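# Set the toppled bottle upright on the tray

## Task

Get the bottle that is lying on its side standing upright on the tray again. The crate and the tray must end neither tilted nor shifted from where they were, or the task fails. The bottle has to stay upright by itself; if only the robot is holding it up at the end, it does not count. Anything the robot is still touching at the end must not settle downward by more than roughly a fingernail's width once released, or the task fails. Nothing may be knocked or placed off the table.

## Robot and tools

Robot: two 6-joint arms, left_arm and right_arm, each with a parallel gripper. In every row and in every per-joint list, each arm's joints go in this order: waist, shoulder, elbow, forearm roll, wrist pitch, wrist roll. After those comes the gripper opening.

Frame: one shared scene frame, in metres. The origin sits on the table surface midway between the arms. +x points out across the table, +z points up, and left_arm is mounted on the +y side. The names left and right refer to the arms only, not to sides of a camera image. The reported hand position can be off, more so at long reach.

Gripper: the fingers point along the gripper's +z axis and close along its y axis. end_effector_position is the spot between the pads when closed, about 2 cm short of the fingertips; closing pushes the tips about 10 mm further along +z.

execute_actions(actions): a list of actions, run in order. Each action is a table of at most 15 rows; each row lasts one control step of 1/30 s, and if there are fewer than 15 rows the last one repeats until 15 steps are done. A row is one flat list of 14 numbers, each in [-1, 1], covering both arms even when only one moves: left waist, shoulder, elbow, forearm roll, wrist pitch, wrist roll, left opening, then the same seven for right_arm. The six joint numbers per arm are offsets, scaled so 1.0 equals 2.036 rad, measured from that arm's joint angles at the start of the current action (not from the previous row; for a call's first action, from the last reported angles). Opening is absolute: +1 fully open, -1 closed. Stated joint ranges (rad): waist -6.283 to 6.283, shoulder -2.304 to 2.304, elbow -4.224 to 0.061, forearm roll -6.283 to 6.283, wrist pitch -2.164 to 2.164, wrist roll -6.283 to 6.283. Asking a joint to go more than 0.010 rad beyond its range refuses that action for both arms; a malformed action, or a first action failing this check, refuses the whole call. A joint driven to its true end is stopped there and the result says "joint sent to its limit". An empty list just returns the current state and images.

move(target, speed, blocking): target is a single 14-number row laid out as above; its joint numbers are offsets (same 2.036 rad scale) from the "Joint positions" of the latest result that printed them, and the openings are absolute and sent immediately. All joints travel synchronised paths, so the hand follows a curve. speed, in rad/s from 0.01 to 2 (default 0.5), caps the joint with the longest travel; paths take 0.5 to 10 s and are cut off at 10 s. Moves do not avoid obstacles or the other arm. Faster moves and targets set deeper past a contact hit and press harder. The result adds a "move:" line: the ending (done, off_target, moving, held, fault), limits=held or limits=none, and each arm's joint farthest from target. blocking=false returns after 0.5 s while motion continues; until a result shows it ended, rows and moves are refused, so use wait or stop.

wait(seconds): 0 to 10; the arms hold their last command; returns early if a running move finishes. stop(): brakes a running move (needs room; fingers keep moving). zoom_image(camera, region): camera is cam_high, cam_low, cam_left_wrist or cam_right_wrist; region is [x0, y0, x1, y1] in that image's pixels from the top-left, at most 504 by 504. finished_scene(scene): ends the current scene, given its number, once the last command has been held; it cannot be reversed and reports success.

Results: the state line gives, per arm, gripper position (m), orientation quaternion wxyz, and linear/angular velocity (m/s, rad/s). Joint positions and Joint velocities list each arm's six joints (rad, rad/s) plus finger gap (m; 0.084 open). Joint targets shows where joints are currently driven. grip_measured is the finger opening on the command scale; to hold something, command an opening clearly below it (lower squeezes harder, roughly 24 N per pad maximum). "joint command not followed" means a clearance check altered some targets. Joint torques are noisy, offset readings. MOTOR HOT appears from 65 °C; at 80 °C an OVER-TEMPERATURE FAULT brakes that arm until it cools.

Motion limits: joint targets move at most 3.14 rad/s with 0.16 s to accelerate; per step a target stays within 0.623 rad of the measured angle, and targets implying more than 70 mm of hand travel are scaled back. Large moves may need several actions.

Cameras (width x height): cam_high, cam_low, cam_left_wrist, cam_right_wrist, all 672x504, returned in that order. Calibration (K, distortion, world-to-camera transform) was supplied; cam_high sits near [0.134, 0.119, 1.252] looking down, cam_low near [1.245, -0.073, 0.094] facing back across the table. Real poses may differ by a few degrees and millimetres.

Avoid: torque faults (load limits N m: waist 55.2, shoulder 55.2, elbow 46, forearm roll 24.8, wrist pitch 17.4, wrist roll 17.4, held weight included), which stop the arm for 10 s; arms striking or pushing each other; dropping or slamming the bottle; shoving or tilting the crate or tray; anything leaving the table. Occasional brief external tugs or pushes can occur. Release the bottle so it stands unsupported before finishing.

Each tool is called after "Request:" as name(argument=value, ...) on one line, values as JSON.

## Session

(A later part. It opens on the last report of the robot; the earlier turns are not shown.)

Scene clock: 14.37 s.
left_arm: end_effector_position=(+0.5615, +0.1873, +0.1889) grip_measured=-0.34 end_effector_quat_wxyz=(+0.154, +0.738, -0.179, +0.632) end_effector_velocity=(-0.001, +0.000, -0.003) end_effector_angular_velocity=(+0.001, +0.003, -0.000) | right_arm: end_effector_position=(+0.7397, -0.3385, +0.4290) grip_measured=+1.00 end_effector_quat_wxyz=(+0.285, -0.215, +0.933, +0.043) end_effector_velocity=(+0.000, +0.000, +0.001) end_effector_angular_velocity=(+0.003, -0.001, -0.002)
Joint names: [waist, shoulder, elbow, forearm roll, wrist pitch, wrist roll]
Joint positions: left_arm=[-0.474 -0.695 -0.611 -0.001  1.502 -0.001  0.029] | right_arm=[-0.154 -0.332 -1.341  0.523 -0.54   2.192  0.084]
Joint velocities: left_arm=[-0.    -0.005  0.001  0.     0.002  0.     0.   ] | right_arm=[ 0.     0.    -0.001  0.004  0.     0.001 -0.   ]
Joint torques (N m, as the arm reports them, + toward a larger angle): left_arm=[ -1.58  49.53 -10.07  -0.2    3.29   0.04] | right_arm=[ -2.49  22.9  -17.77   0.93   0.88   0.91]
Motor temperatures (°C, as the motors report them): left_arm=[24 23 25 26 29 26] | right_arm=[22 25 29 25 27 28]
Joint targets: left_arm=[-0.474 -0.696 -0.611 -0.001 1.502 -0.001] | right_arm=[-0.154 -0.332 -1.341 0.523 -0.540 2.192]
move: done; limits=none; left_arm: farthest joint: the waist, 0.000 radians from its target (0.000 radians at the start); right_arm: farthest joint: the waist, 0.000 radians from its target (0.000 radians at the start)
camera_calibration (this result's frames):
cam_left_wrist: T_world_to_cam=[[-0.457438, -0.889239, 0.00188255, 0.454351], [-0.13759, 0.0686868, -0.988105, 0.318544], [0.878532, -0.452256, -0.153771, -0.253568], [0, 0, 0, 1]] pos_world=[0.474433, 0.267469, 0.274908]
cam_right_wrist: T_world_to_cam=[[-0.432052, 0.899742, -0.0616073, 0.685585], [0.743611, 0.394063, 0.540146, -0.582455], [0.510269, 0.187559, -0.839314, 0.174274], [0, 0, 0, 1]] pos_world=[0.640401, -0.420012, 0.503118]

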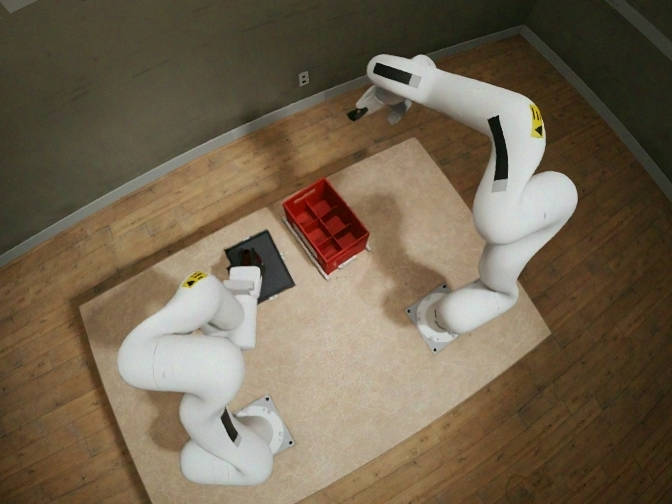

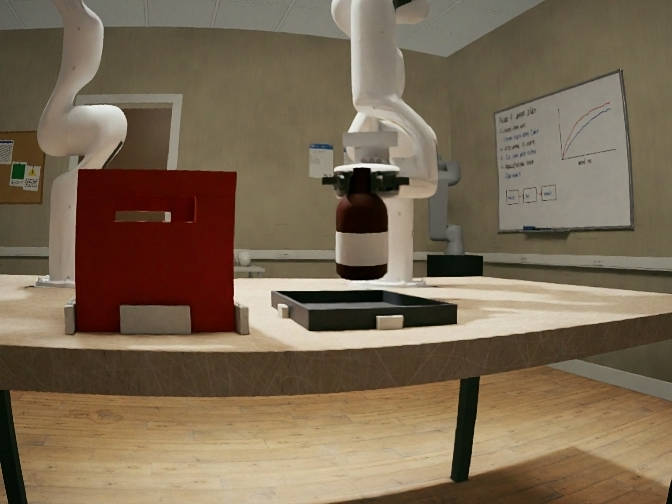

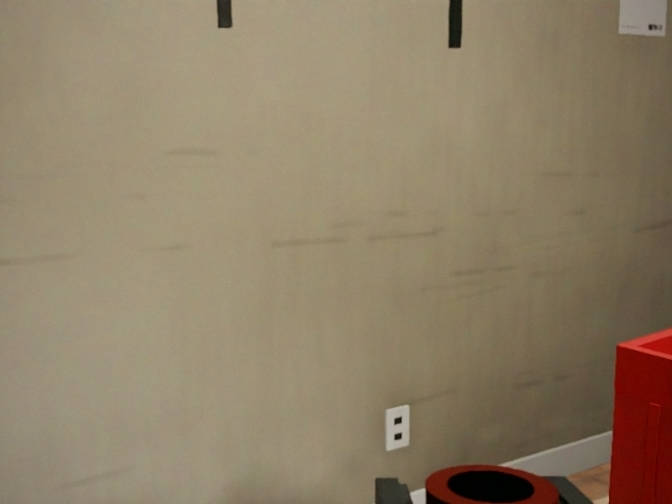

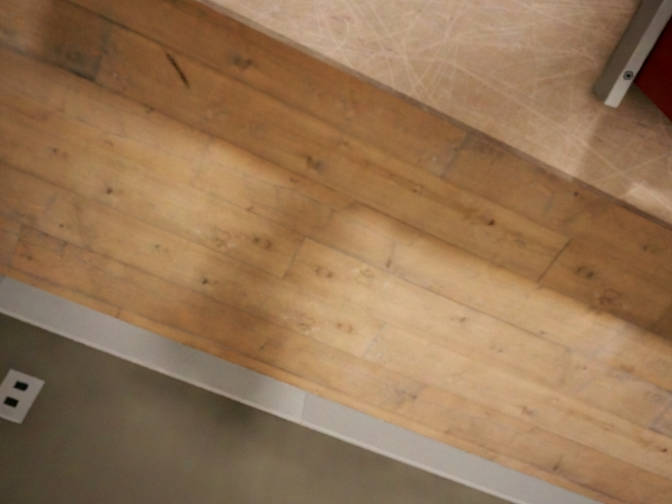

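Request:
move(target=[0,-0.0997,-0.0383,0,0.1115,0,-1,0,0,0,0,0,0,1], speed=0.12)

Request:
move(target=[0,-0.008,0,0,0.008,0,-1,0,0,0,0,0,0,1], speed=0.02)

Scene clock: 16.90 s.
left_arm: end_effector_position=(+0.5637, +0.1862, +0.1466) grip_measured=-0.34 end_effector_quat_wxyz=(+0.163, +0.705, -0.171, +0.669) end_effector_velocity=(-0.000, +0.001, -0.001) end_effector_angular_velocity=(-0.000, +0.001, +0.001) | right_arm: end_effector_position=(+0.7397, -0.3385, +0.4290) grip_measured=+1.00 end_effector_quat_wxyz=(+0.285, -0.215, +0.933, +0.043) end_effector_velocity=(-0.000, +0.000, +0.000) end_effector_angular_velocity=(-0.001, +0.000, +0.001)
Joint names: [waist, shoulder, elbow, forearm roll, wrist pitch, wrist roll]
Joint positions: left_arm=[-0.474 -0.898 -0.689 -0.001  1.728 -0.001  0.029] | right_arm=[-0.154 -0.332 -1.341  0.523 -0.54   2.192  0.084]
Joint velocities: left_arm=[ 0.001 -0.003  0.    -0.     0.002 -0.001 -0.   ] | right_arm=[ 0.     0.    -0.    -0.002 -0.     0.001 -0.   ]
Joint torques (N m, as the arm reports them, + toward a larger angle): left_arm=[ 0.48 51.67 -8.34  0.11  3.15  0.07] | right_arm=[ -1.87  20.4  -18.27   1.45   0.87   0.99]
Motor temperatures (°C, as the motors report them): left_arm=[24 23 25 26 29 26] | right_arm=[22 25 29 25 27 28]
Joint targets: left_arm=[-0.474 -0.898 -0.689 -0.001 1.729 -0.001] | right_arm=[-0.154 -0.332 -1.341 0.523 -0.540 2.192]
move: done; limits=none; left_arm: farthest joint: the wrist pitch, 0.001 radians from its target (0.227 radians at the start); right_arm: farthest joint: the waist, 0.000 radians from its target (0.000 radians at the start)
camera_calibration (this result's frames):
cam_left_wrist: T_world_to_cam=[[-0.457634, -0.889138, 0.00204567, 0.454489], [-0.0474873, 0.0221439, -0.998626, 0.236471], [0.887872, -0.457103, -0.0523566, -0.281709], [0, 0, 0, 1]] pos_world=[0.469341, 0.270097, 0.220467]
cam_right_wrist: T_world_to_cam=[[-0.432052, 0.899742, -0.0616073, 0.685585], [0.743611, 0.394063, 0.540146, -0.582455], [0.510269, 0.187559, -0.839314, 0.174274], [0, 0, 0, 1]] pos_world=[0.640401, -0.420012, 0.503118]

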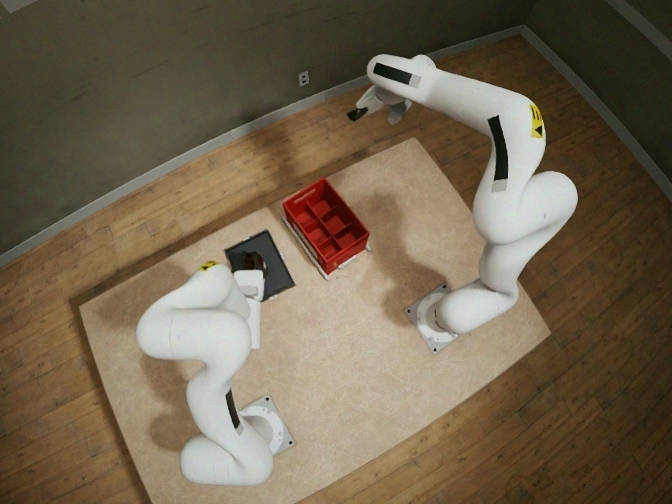

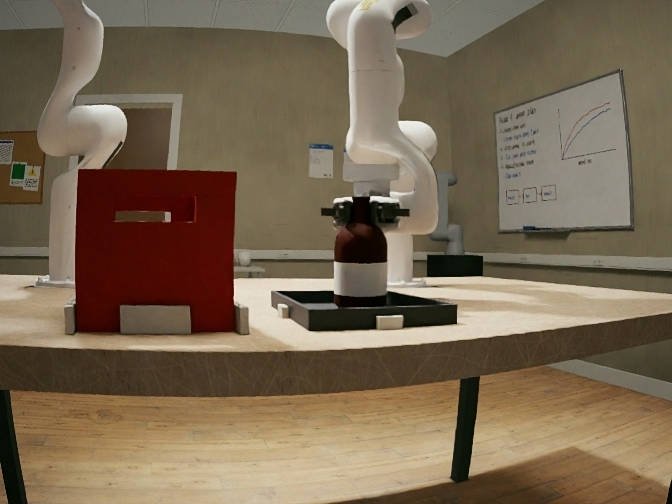

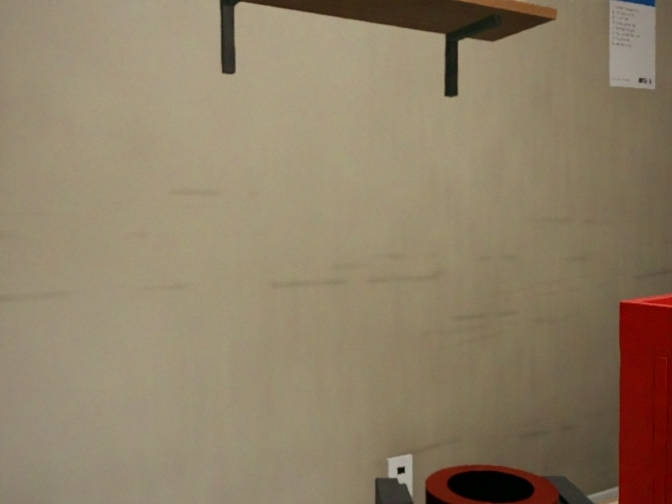

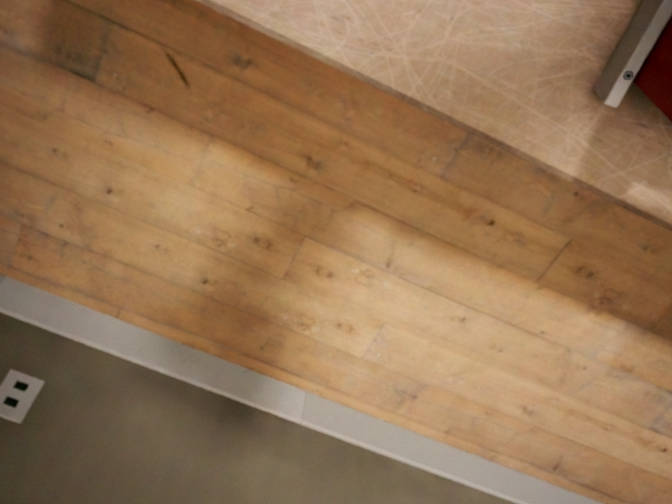

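Scene clock: 17.97 s.
left_arm: end_effector_position=(+0.5612, +0.1875, +0.1423) grip_measured=-0.34 end_effector_quat_wxyz=(+0.163, +0.703, -0.171, +0.671) end_effector_velocity=(-0.001, +0.000, -0.002) end_effector_angular_velocity=(+0.002, +0.002, -0.000) | right_arm: end_effector_position=(+0.7397, -0.3385, +0.4290) grip_measured=+1.00 end_effector_quat_wxyz=(+0.285, -0.215, +0.933, +0.043) end_effector_velocity=(-0.000, +0.000, -0.001) end_effector_angular_velocity=(+0.001, +0.001, +0.001)
Joint names: [waist, shoulder, elbow, forearm roll, wrist pitch, wrist roll]
Joint positions: left_arm=[-0.474 -0.913 -0.69  -0.001  1.748 -0.001  0.029] | right_arm=[-0.154 -0.332 -1.341  0.523 -0.54   2.192  0.084]
Joint velocities: left_arm=[-0.    -0.003 -0.     0.    -0.     0.001  0.   ] | right_arm=[ 0.    -0.     0.001  0.001 -0.    -0.001  0.   ]
Joint torques (N m, as the arm reports them, + toward a larger angle): left_arm=[-0.16 35.83 -3.97  0.45 -3.18 -0.13] | right_arm=[ -3.5   20.47 -18.04   1.29   0.74   1.01]
Motor temperatures (°C, as the motors report them): left_arm=[24 23 25 26 29 26] | right_arm=[22 25 29 25 27 28]
Joint targets: left_arm=[-0.474 -0.914 -0.689 -0.001 1.745 -0.001] | right_arm=[-0.154 -0.332 -1.341 0.523 -0.540 2.192]
move: done; limits=none; left_arm: farthest joint: the wrist pitch, 0.003 radians from its target (0.016 radians at the start); right_arm: farthest joint: the waist, 0.000 radians from its target (0.000 radians at the start)
camera_calibration (this result's frames):
cam_left_wrist: T_world_to_cam=[[-0.457653, -0.889128, 0.00204756, 0.454511], [-0.0431816, 0.0199262, -0.998869, 0.230058], [0.888082, -0.457224, -0.0475133, -0.279917], [0, 0, 0, 1]] pos_world=[0.466532, 0.27155, 0.215567]
cam_right_wrist: T_world_to_cam=[[-0.432052, 0.899742, -0.0616073, 0.685585], [0.743611, 0.394063, 0.540146, -0.582455], [0.510269, 0.187559, -0.839314, 0.174274], [0, 0, 0, 1]] pos_world=[0.640401, -0.420012, 0.503118]

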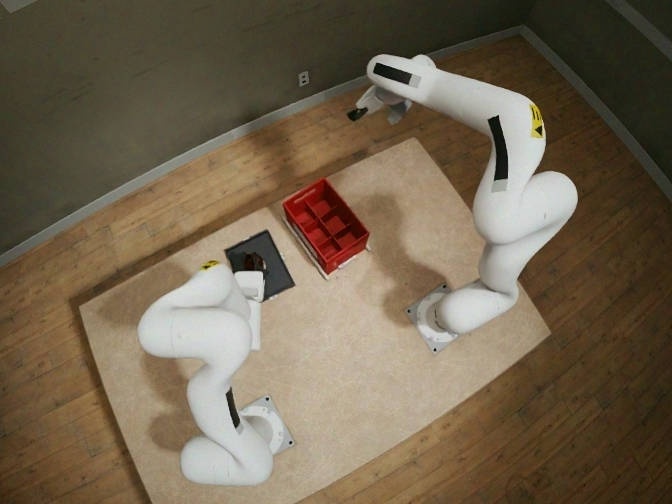

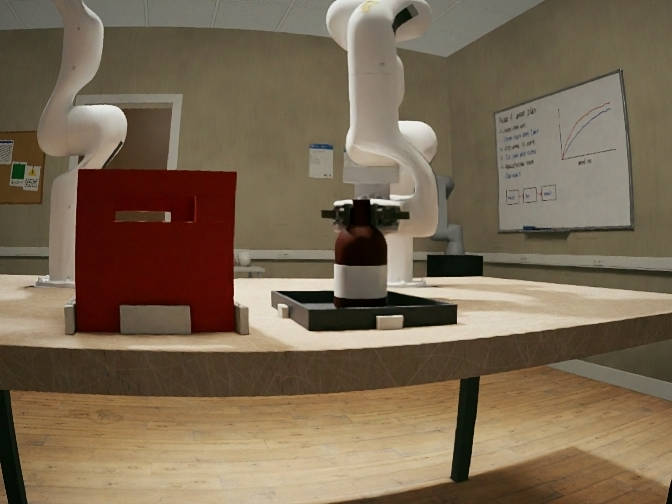

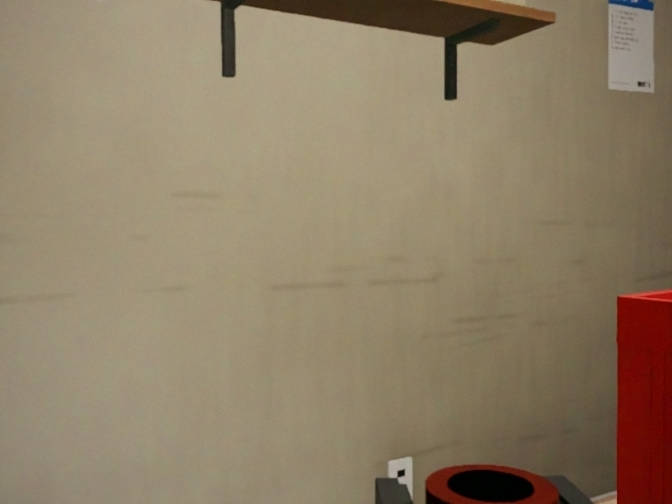

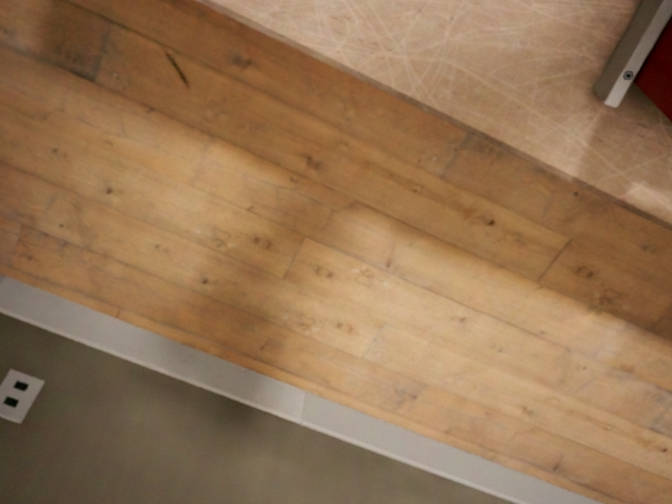

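Request:
move(target=[0,0,0,0,0,0,-0.6,0,0,0,0,0,0,1])

Request:
move(target=[0,0,0,0,0,0,0.6,0,0,0,0,0,0,1])

Request:
move(target=[0,0.1,0.1,0,0,0,0.6,0,0,0,0,0,0,1], speed=0.3)

Request:
wait(seconds=3)

Scene clock: 18.83 s.
left_arm: end_effector_position=(+0.5612, +0.1875, +0.1422) grip_measured=-0.34 end_effector_quat_wxyz=(+0.163, +0.703, -0.171, +0.671) end_effector_velocity=(+0.000, -0.001, +0.000) end_effector_angular_velocity=(-0.001, +0.000, -0.001) | right_arm: end_effector_position=(+0.7397, -0.3385, +0.4290) grip_measured=+1.00 end_effector_quat_wxyz=(+0.285, -0.215, +0.933, +0.043) end_effector_velocity=(+0.000, -0.000, +0.000) end_effector_angular_velocity=(-0.001, -0.000, -0.001)
Joint names: [waist, shoulder, elbow, forearm roll, wrist pitch, wrist roll]
Joint positions: left_arm=[-0.474 -0.913 -0.69  -0.001  1.748 -0.     0.029] | right_arm=[-0.154 -0.332 -1.341  0.523 -0.54   2.192  0.084]
Joint velocities: left_arm=[-0.001 -0.    -0.001  0.    -0.001 -0.001  0.   ] | right_arm=[-0.     0.    -0.    -0.002  0.     0.001 -0.   ]
Joint torques (N m, as the arm reports them, + toward a larger angle): left_arm=[-1.07 31.95 -3.23  0.24 -3.36  0.1 ] | right_arm=[ -1.17  20.42 -18.57   0.76   0.93   1.07]
Motor temperatures (°C, as the motors report them): left_arm=[24 23 25 26 29 26] | right_arm=[22 25 29 25 27 28]
Joint targets: left_arm=[-0.474 -0.913 -0.690 -0.001 1.748 -0.001] | right_arm=[-0.154 -0.332 -1.341 0.523 -0.540 2.192]
move: done; limits=none; left_arm: farthest joint: the wrist roll, 0.001 radians from its target (0.000 radians at the start); right_arm: farthest joint: the waist, 0.000 radians from its target (0.000 radians at the start)
camera_calibration (this result's frames):
cam_left_wrist: T_world_to_cam=[[-0.457652, -0.889129, 0.00204671, 0.454511], [-0.0432836, 0.0199796, -0.998863, 0.23006], [0.888077, -0.457221, -0.0476284, -0.279877], [0, 0, 0, 1]] pos_world=[0.466518, 0.271557, 0.215538]
cam_right_wrist: T_world_to_cam=[[-0.432052, 0.899742, -0.0616073, 0.685585], [0.743611, 0.394063, 0.540145, -0.582455], [0.510269, 0.187559, -0.839314, 0.174274], [0, 0, 0, 1]] pos_world=[0.640401, -0.420012, 0.503118]

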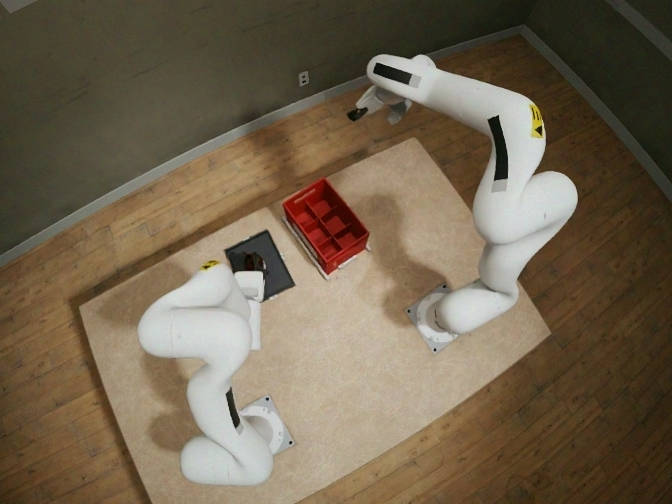

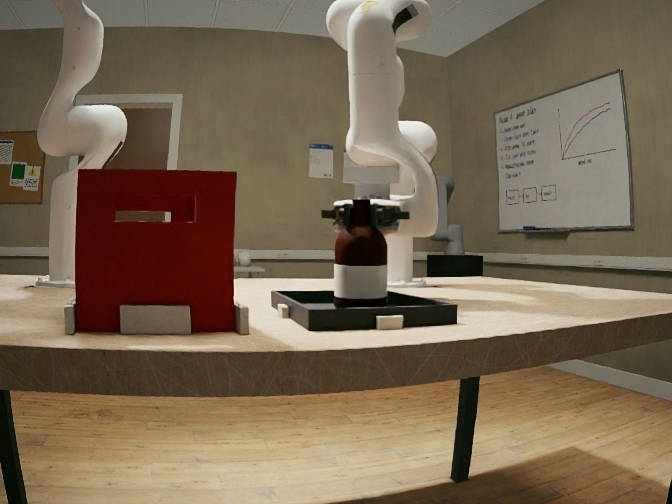

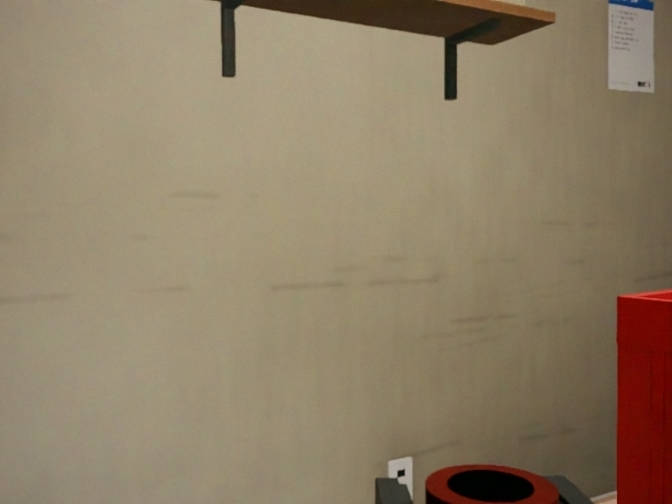

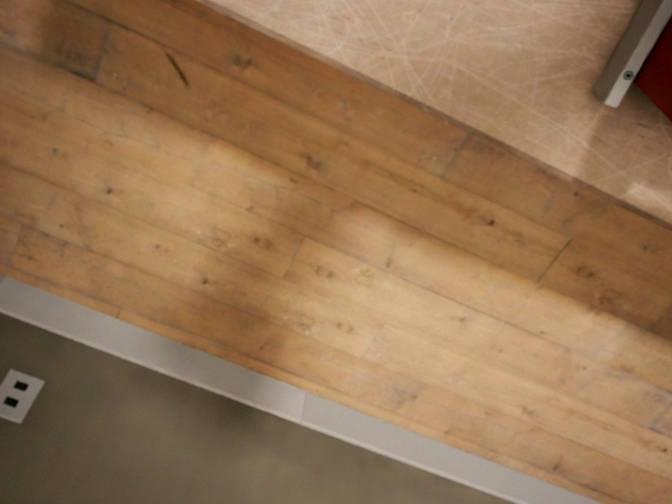

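Scene clock: 19.50 s.
left_arm: end_effector_position=(+0.5611, +0.1876, +0.1420) grip_measured=+0.60 end_effector_quat_wxyz=(+0.163, +0.703, -0.171, +0.671) end_effector_velocity=(+0.001, -0.000, +0.002) end_effector_angular_velocity=(-0.003, -0.005, +0.000) | right_arm: end_effector_position=(+0.7397, -0.3385, +0.4290) grip_measured=+1.00 end_effector_quat_wxyz=(+0.285, -0.215, +0.933, +0.043) end_effector_velocity=(-0.000, -0.000, -0.000) end_effector_angular_velocity=(-0.002, +0.001, +0.001)
Joint names: [waist, shoulder, elbow, forearm roll, wrist pitch, wrist roll]
Joint positions: left_arm=[-0.474 -0.913 -0.69  -0.001  1.747 -0.     0.069] | right_arm=[-0.154 -0.332 -1.341  0.523 -0.54   2.192  0.084]
Joint velocities: left_arm=[ 0.     0.002 -0.    -0.     0.003 -0.001  0.   ] | right_arm=[-0.     0.     0.001 -0.003 -0.     0.001 -0.   ]
Joint torques (N m, as the arm reports them, + toward a larger angle): left_arm=[ 2.31 48.73 -7.27  0.55  2.37  0.02] | right_arm=[ -2.51  20.73 -17.75   0.86   0.94   1.02]
Motor temperatures (°C, as the motors report them): left_arm=[24 23 25 26 29 26] | right_arm=[22 25 29 25 27 28]
Joint targets: left_arm=[-0.474 -0.913 -0.690 -0.001 1.748 -0.000] | right_arm=[-0.154 -0.332 -1.341 0.523 -0.540 2.192]
move: done; limits=none; left_arm: farthest joint: the wrist pitch, 0.001 radians from its target (0.000 radians at the start); right_arm: farthest joint: the waist, 0.000 radians from its target (0.000 radians at the start)
camera_calibration (this result's frames):
cam_left_wrist: T_world_to_cam=[[-0.457658, -0.889126, 0.00202541, 0.454515], [-0.0437718, 0.0202552, -0.998836, 0.230102], [0.88805, -0.457214, -0.0481886, -0.279731], [0, 0, 0, 1]] pos_world=[0.466499, 0.271563, 0.215433]
cam_right_wrist: T_world_to_cam=[[-0.432052, 0.899742, -0.0616072, 0.685584], [0.743611, 0.394063, 0.540146, -0.582455], [0.510269, 0.187559, -0.839314, 0.174274], [0, 0, 0, 1]] pos_world=[0.640401, -0.420012, 0.503118]

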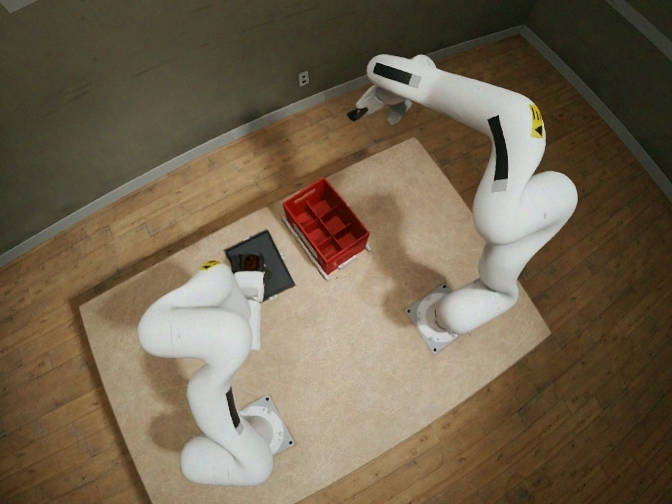

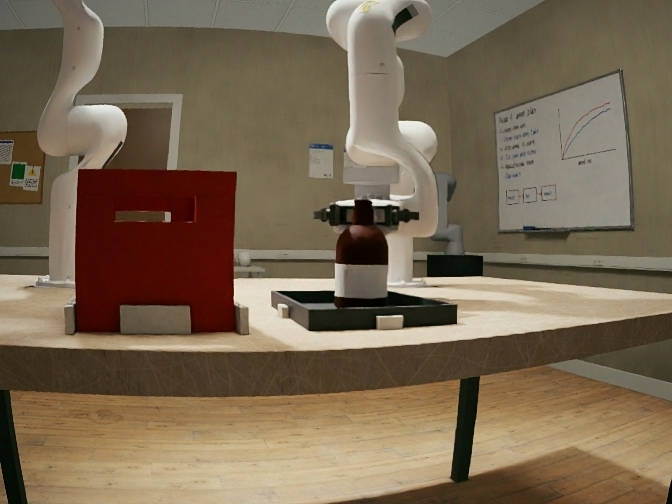

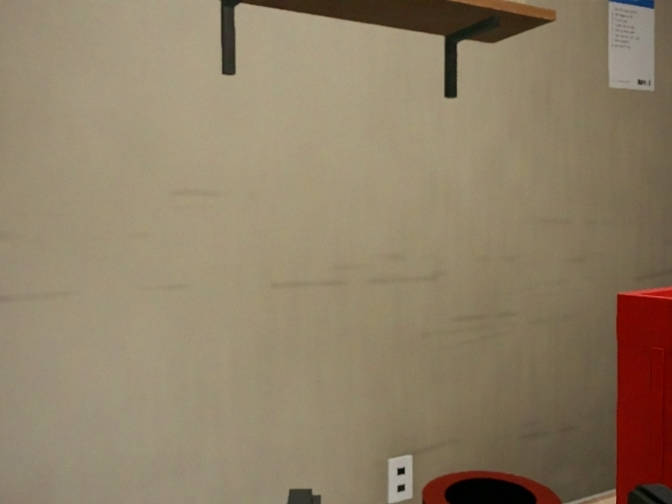

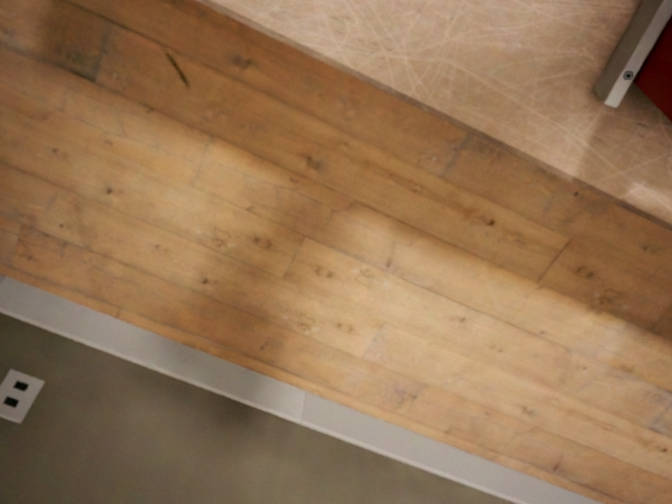

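Scene clock: 20.73 s.
left_arm: end_effector_position=(+0.5128, +0.2126, +0.1994) grip_measured=+0.60 end_effector_quat_wxyz=(+0.163, +0.703, -0.171, +0.671) end_effector_velocity=(-0.001, +0.000, +0.001) end_effector_angular_velocity=(+0.000, -0.000, +0.000) | right_arm: end_effector_position=(+0.7397, -0.3385, +0.4290) grip_measured=+1.00 end_effector_quat_wxyz=(+0.285, -0.215, +0.933, +0.043) end_effector_velocity=(+0.000, +0.000, +0.000) end_effector_angular_velocity=(+0.001, -0.000, -0.002)
Joint names: [waist, shoulder, elbow, forearm roll, wrist pitch, wrist roll]
Joint positions: left_arm=[-0.474 -0.71  -0.486 -0.001  1.747 -0.     0.069] | right_arm=[-0.154 -0.332 -1.341  0.523 -0.54   2.192  0.084]
Joint velocities: left_arm=[-0.     0.003  0.003 -0.     0.     0.    -0.   ] | right_arm=[ 0.    -0.    -0.     0.001  0.     0.001 -0.   ]
Joint torques (N m, as the arm reports them, + toward a larger angle): left_arm=[-0.76 41.6  -6.95 -0.16  2.5  -0.07] | right_arm=[ -0.93  20.43 -17.73   0.75   0.83   0.83]
Motor temperatures (°C, as the motors report them): left_arm=[24 23 25 26 29 26] | right_arm=[22 25 29 25 27 28]
Joint targets: left_arm=[-0.474 -0.710 -0.486 -0.001 1.747 -0.000] | right_arm=[-0.154 -0.332 -1.341 0.523 -0.540 2.192]
move: done; limits=none; left_arm: farthest joint: the shoulder, 0.001 radians from its target (0.204 radians at the start); right_arm: farthest joint: the waist, 0.000 radians from its target (0.000 radians at the start)
camera_calibration (this result's frames):
cam_left_wrist: T_world_to_cam=[[-0.457665, -0.889123, 0.00202742, 0.454565], [-0.0438313, 0.020284, -0.998833, 0.284822], [0.888044, -0.457219, -0.0482547, -0.222547], [0, 0, 0, 1]] pos_world=[0.418153, 0.296634, 0.272829]
cam_right_wrist: T_world_to_cam=[[-0.432052, 0.899742, -0.0616072, 0.685584], [0.743611, 0.394063, 0.540146, -0.582455], [0.510269, 0.187559, -0.839314, 0.174274], [0, 0, 0, 1]] pos_world=[0.640401, -0.420012, 0.503118]

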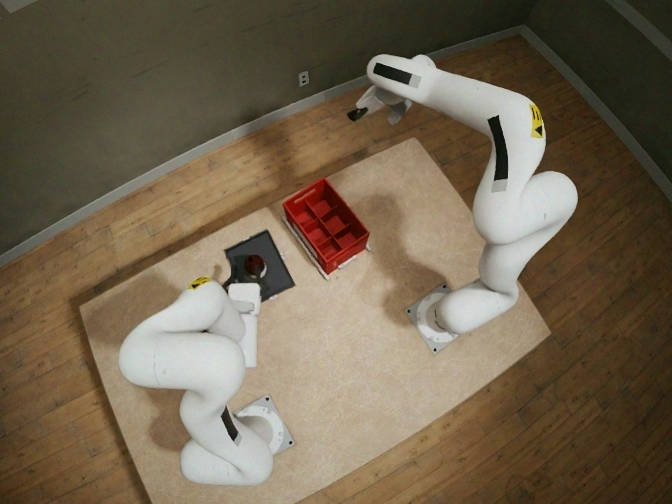

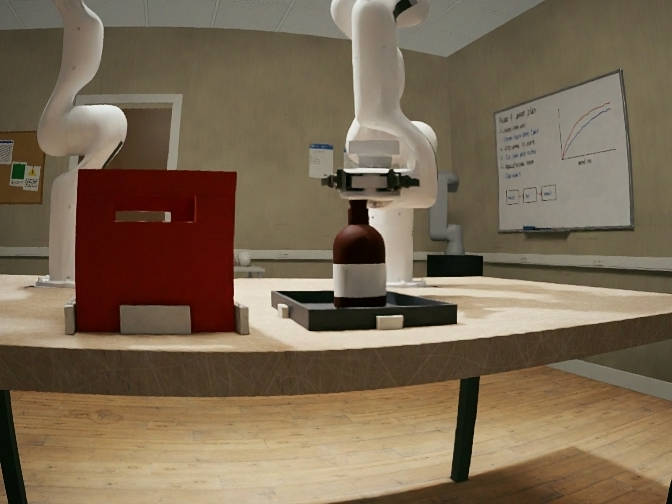

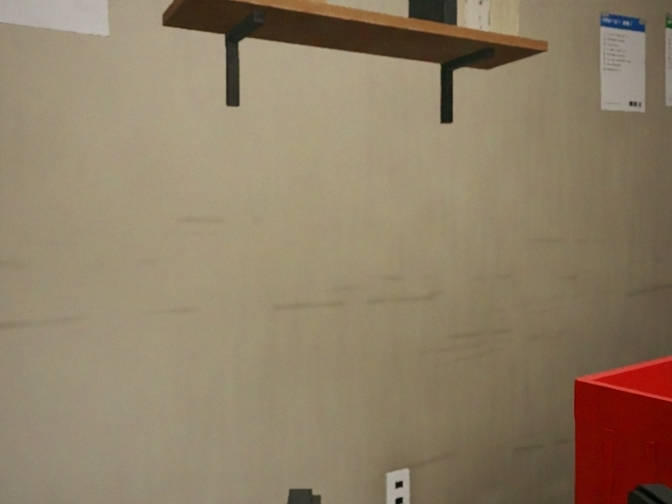

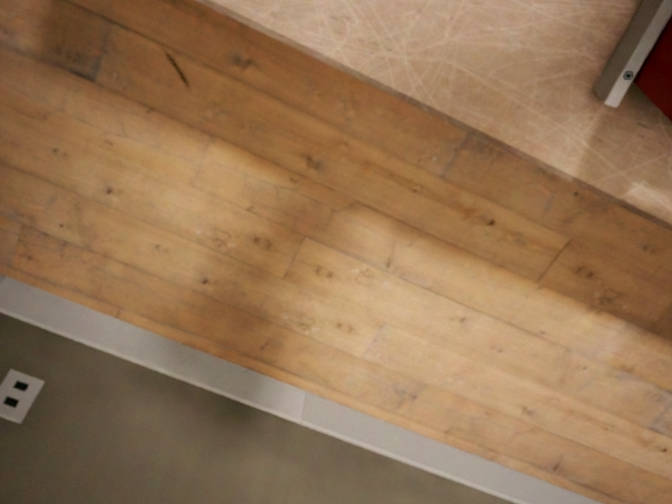

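Scene clock: 23.73 s.
left_arm: end_effector_position=(+0.5127, +0.2127, +0.1995) grip_measured=+0.60 end_effector_quat_wxyz=(+0.163, +0.703, -0.171, +0.671) end_effector_velocity=(+0.001, +0.000, +0.001) end_effector_angular_velocity=(-0.001, -0.002, +0.001) | right_arm: end_effector_position=(+0.7397, -0.3385, +0.4290) grip_measured=+1.00 end_effector_quat_wxyz=(+0.285, -0.215, +0.933, +0.043) end_effector_velocity=(-0.000, -0.000, -0.000) end_effector_angular_velocity=(-0.000, +0.000, +0.000)
Joint names: [waist, shoulder, elbow, forearm roll, wrist pitch, wrist roll]
Joint positions: left_arm=[-0.474 -0.71  -0.486 -0.001  1.747 -0.     0.069] | right_arm=[-0.154 -0.332 -1.341  0.523 -0.54   2.192  0.084]
Joint velocities: left_arm=[ 0.001  0.001 -0.001 -0.     0.     0.     0.   ] | right_arm=[ 0.     0.     0.001 -0.     0.001 -0.    -0.   ]
Joint torques (N m, as the arm reports them, + toward a larger angle): left_arm=[ 0.57 41.89 -7.54  0.11  2.45 -0.25] | right_arm=[ -1.36  19.59 -17.92   0.94   0.78   1.  ]
Motor temperatures (°C, as the motors report them): left_arm=[24 23 25 26 29 26] | right_arm=[22 25 29 25 27 28]
Joint targets: left_arm=[-0.474 -0.710 -0.486 -0.001 1.747 -0.000] | right_arm=[-0.154 -0.332 -1.341 0.523 -0.540 2.192]
wait: 3.00 s; at rest by 0.17 s
camera_calibration (this result's frames):
cam_left_wrist: T_world_to_cam=[[-0.457659, -0.889125, 0.00202644, 0.454565], [-0.0437723, 0.0202544, -0.998836, 0.284901], [0.88805, -0.457215, -0.0481886, -0.222474], [0, 0, 0, 1]] pos_world=[0.418074, 0.296676, 0.272928]
cam_right_wrist: T_world_to_cam=[[-0.432052, 0.899742, -0.0616074, 0.685585], [0.743611, 0.394063, 0.540146, -0.582455], [0.510269, 0.187559, -0.839314, 0.174274], [0, 0, 0, 1]] pos_world=[0.640401, -0.420012, 0.503118]

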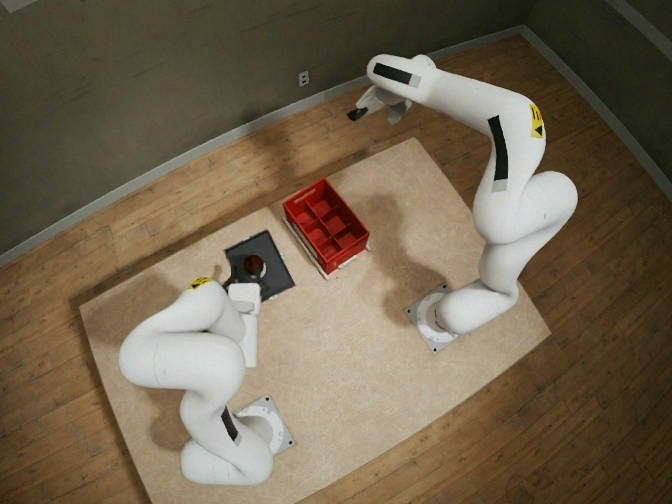

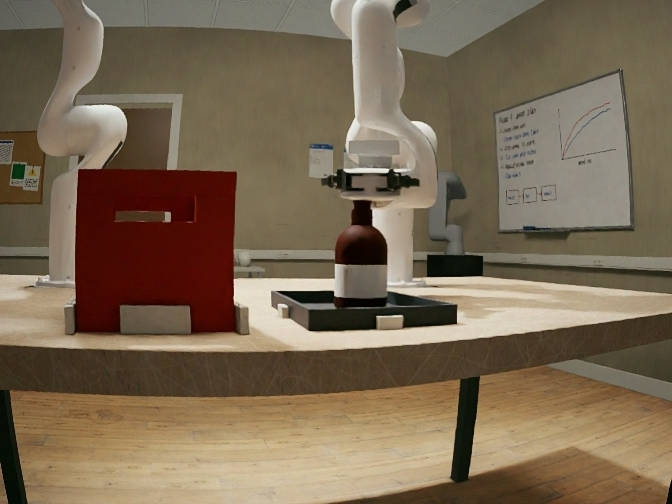

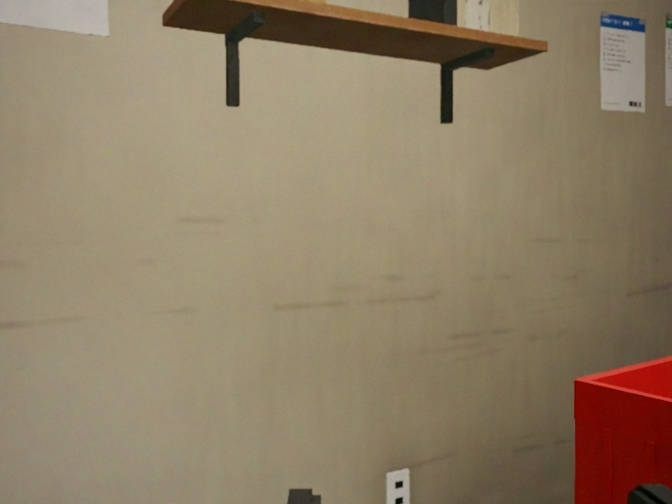

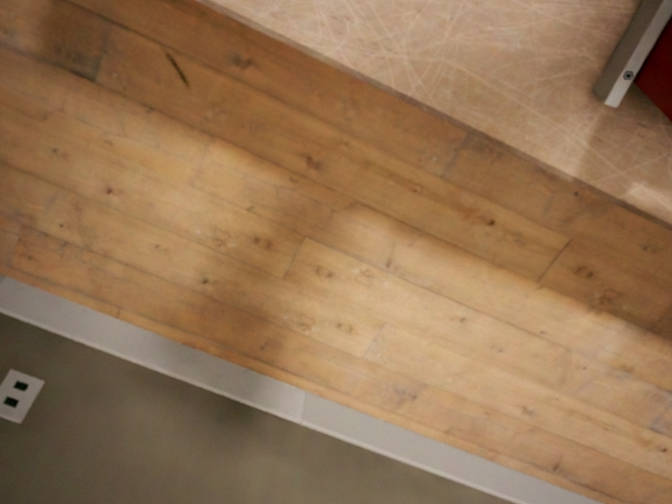

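Request:
finished_scene(scene=2)

The scene is finished: the task was done.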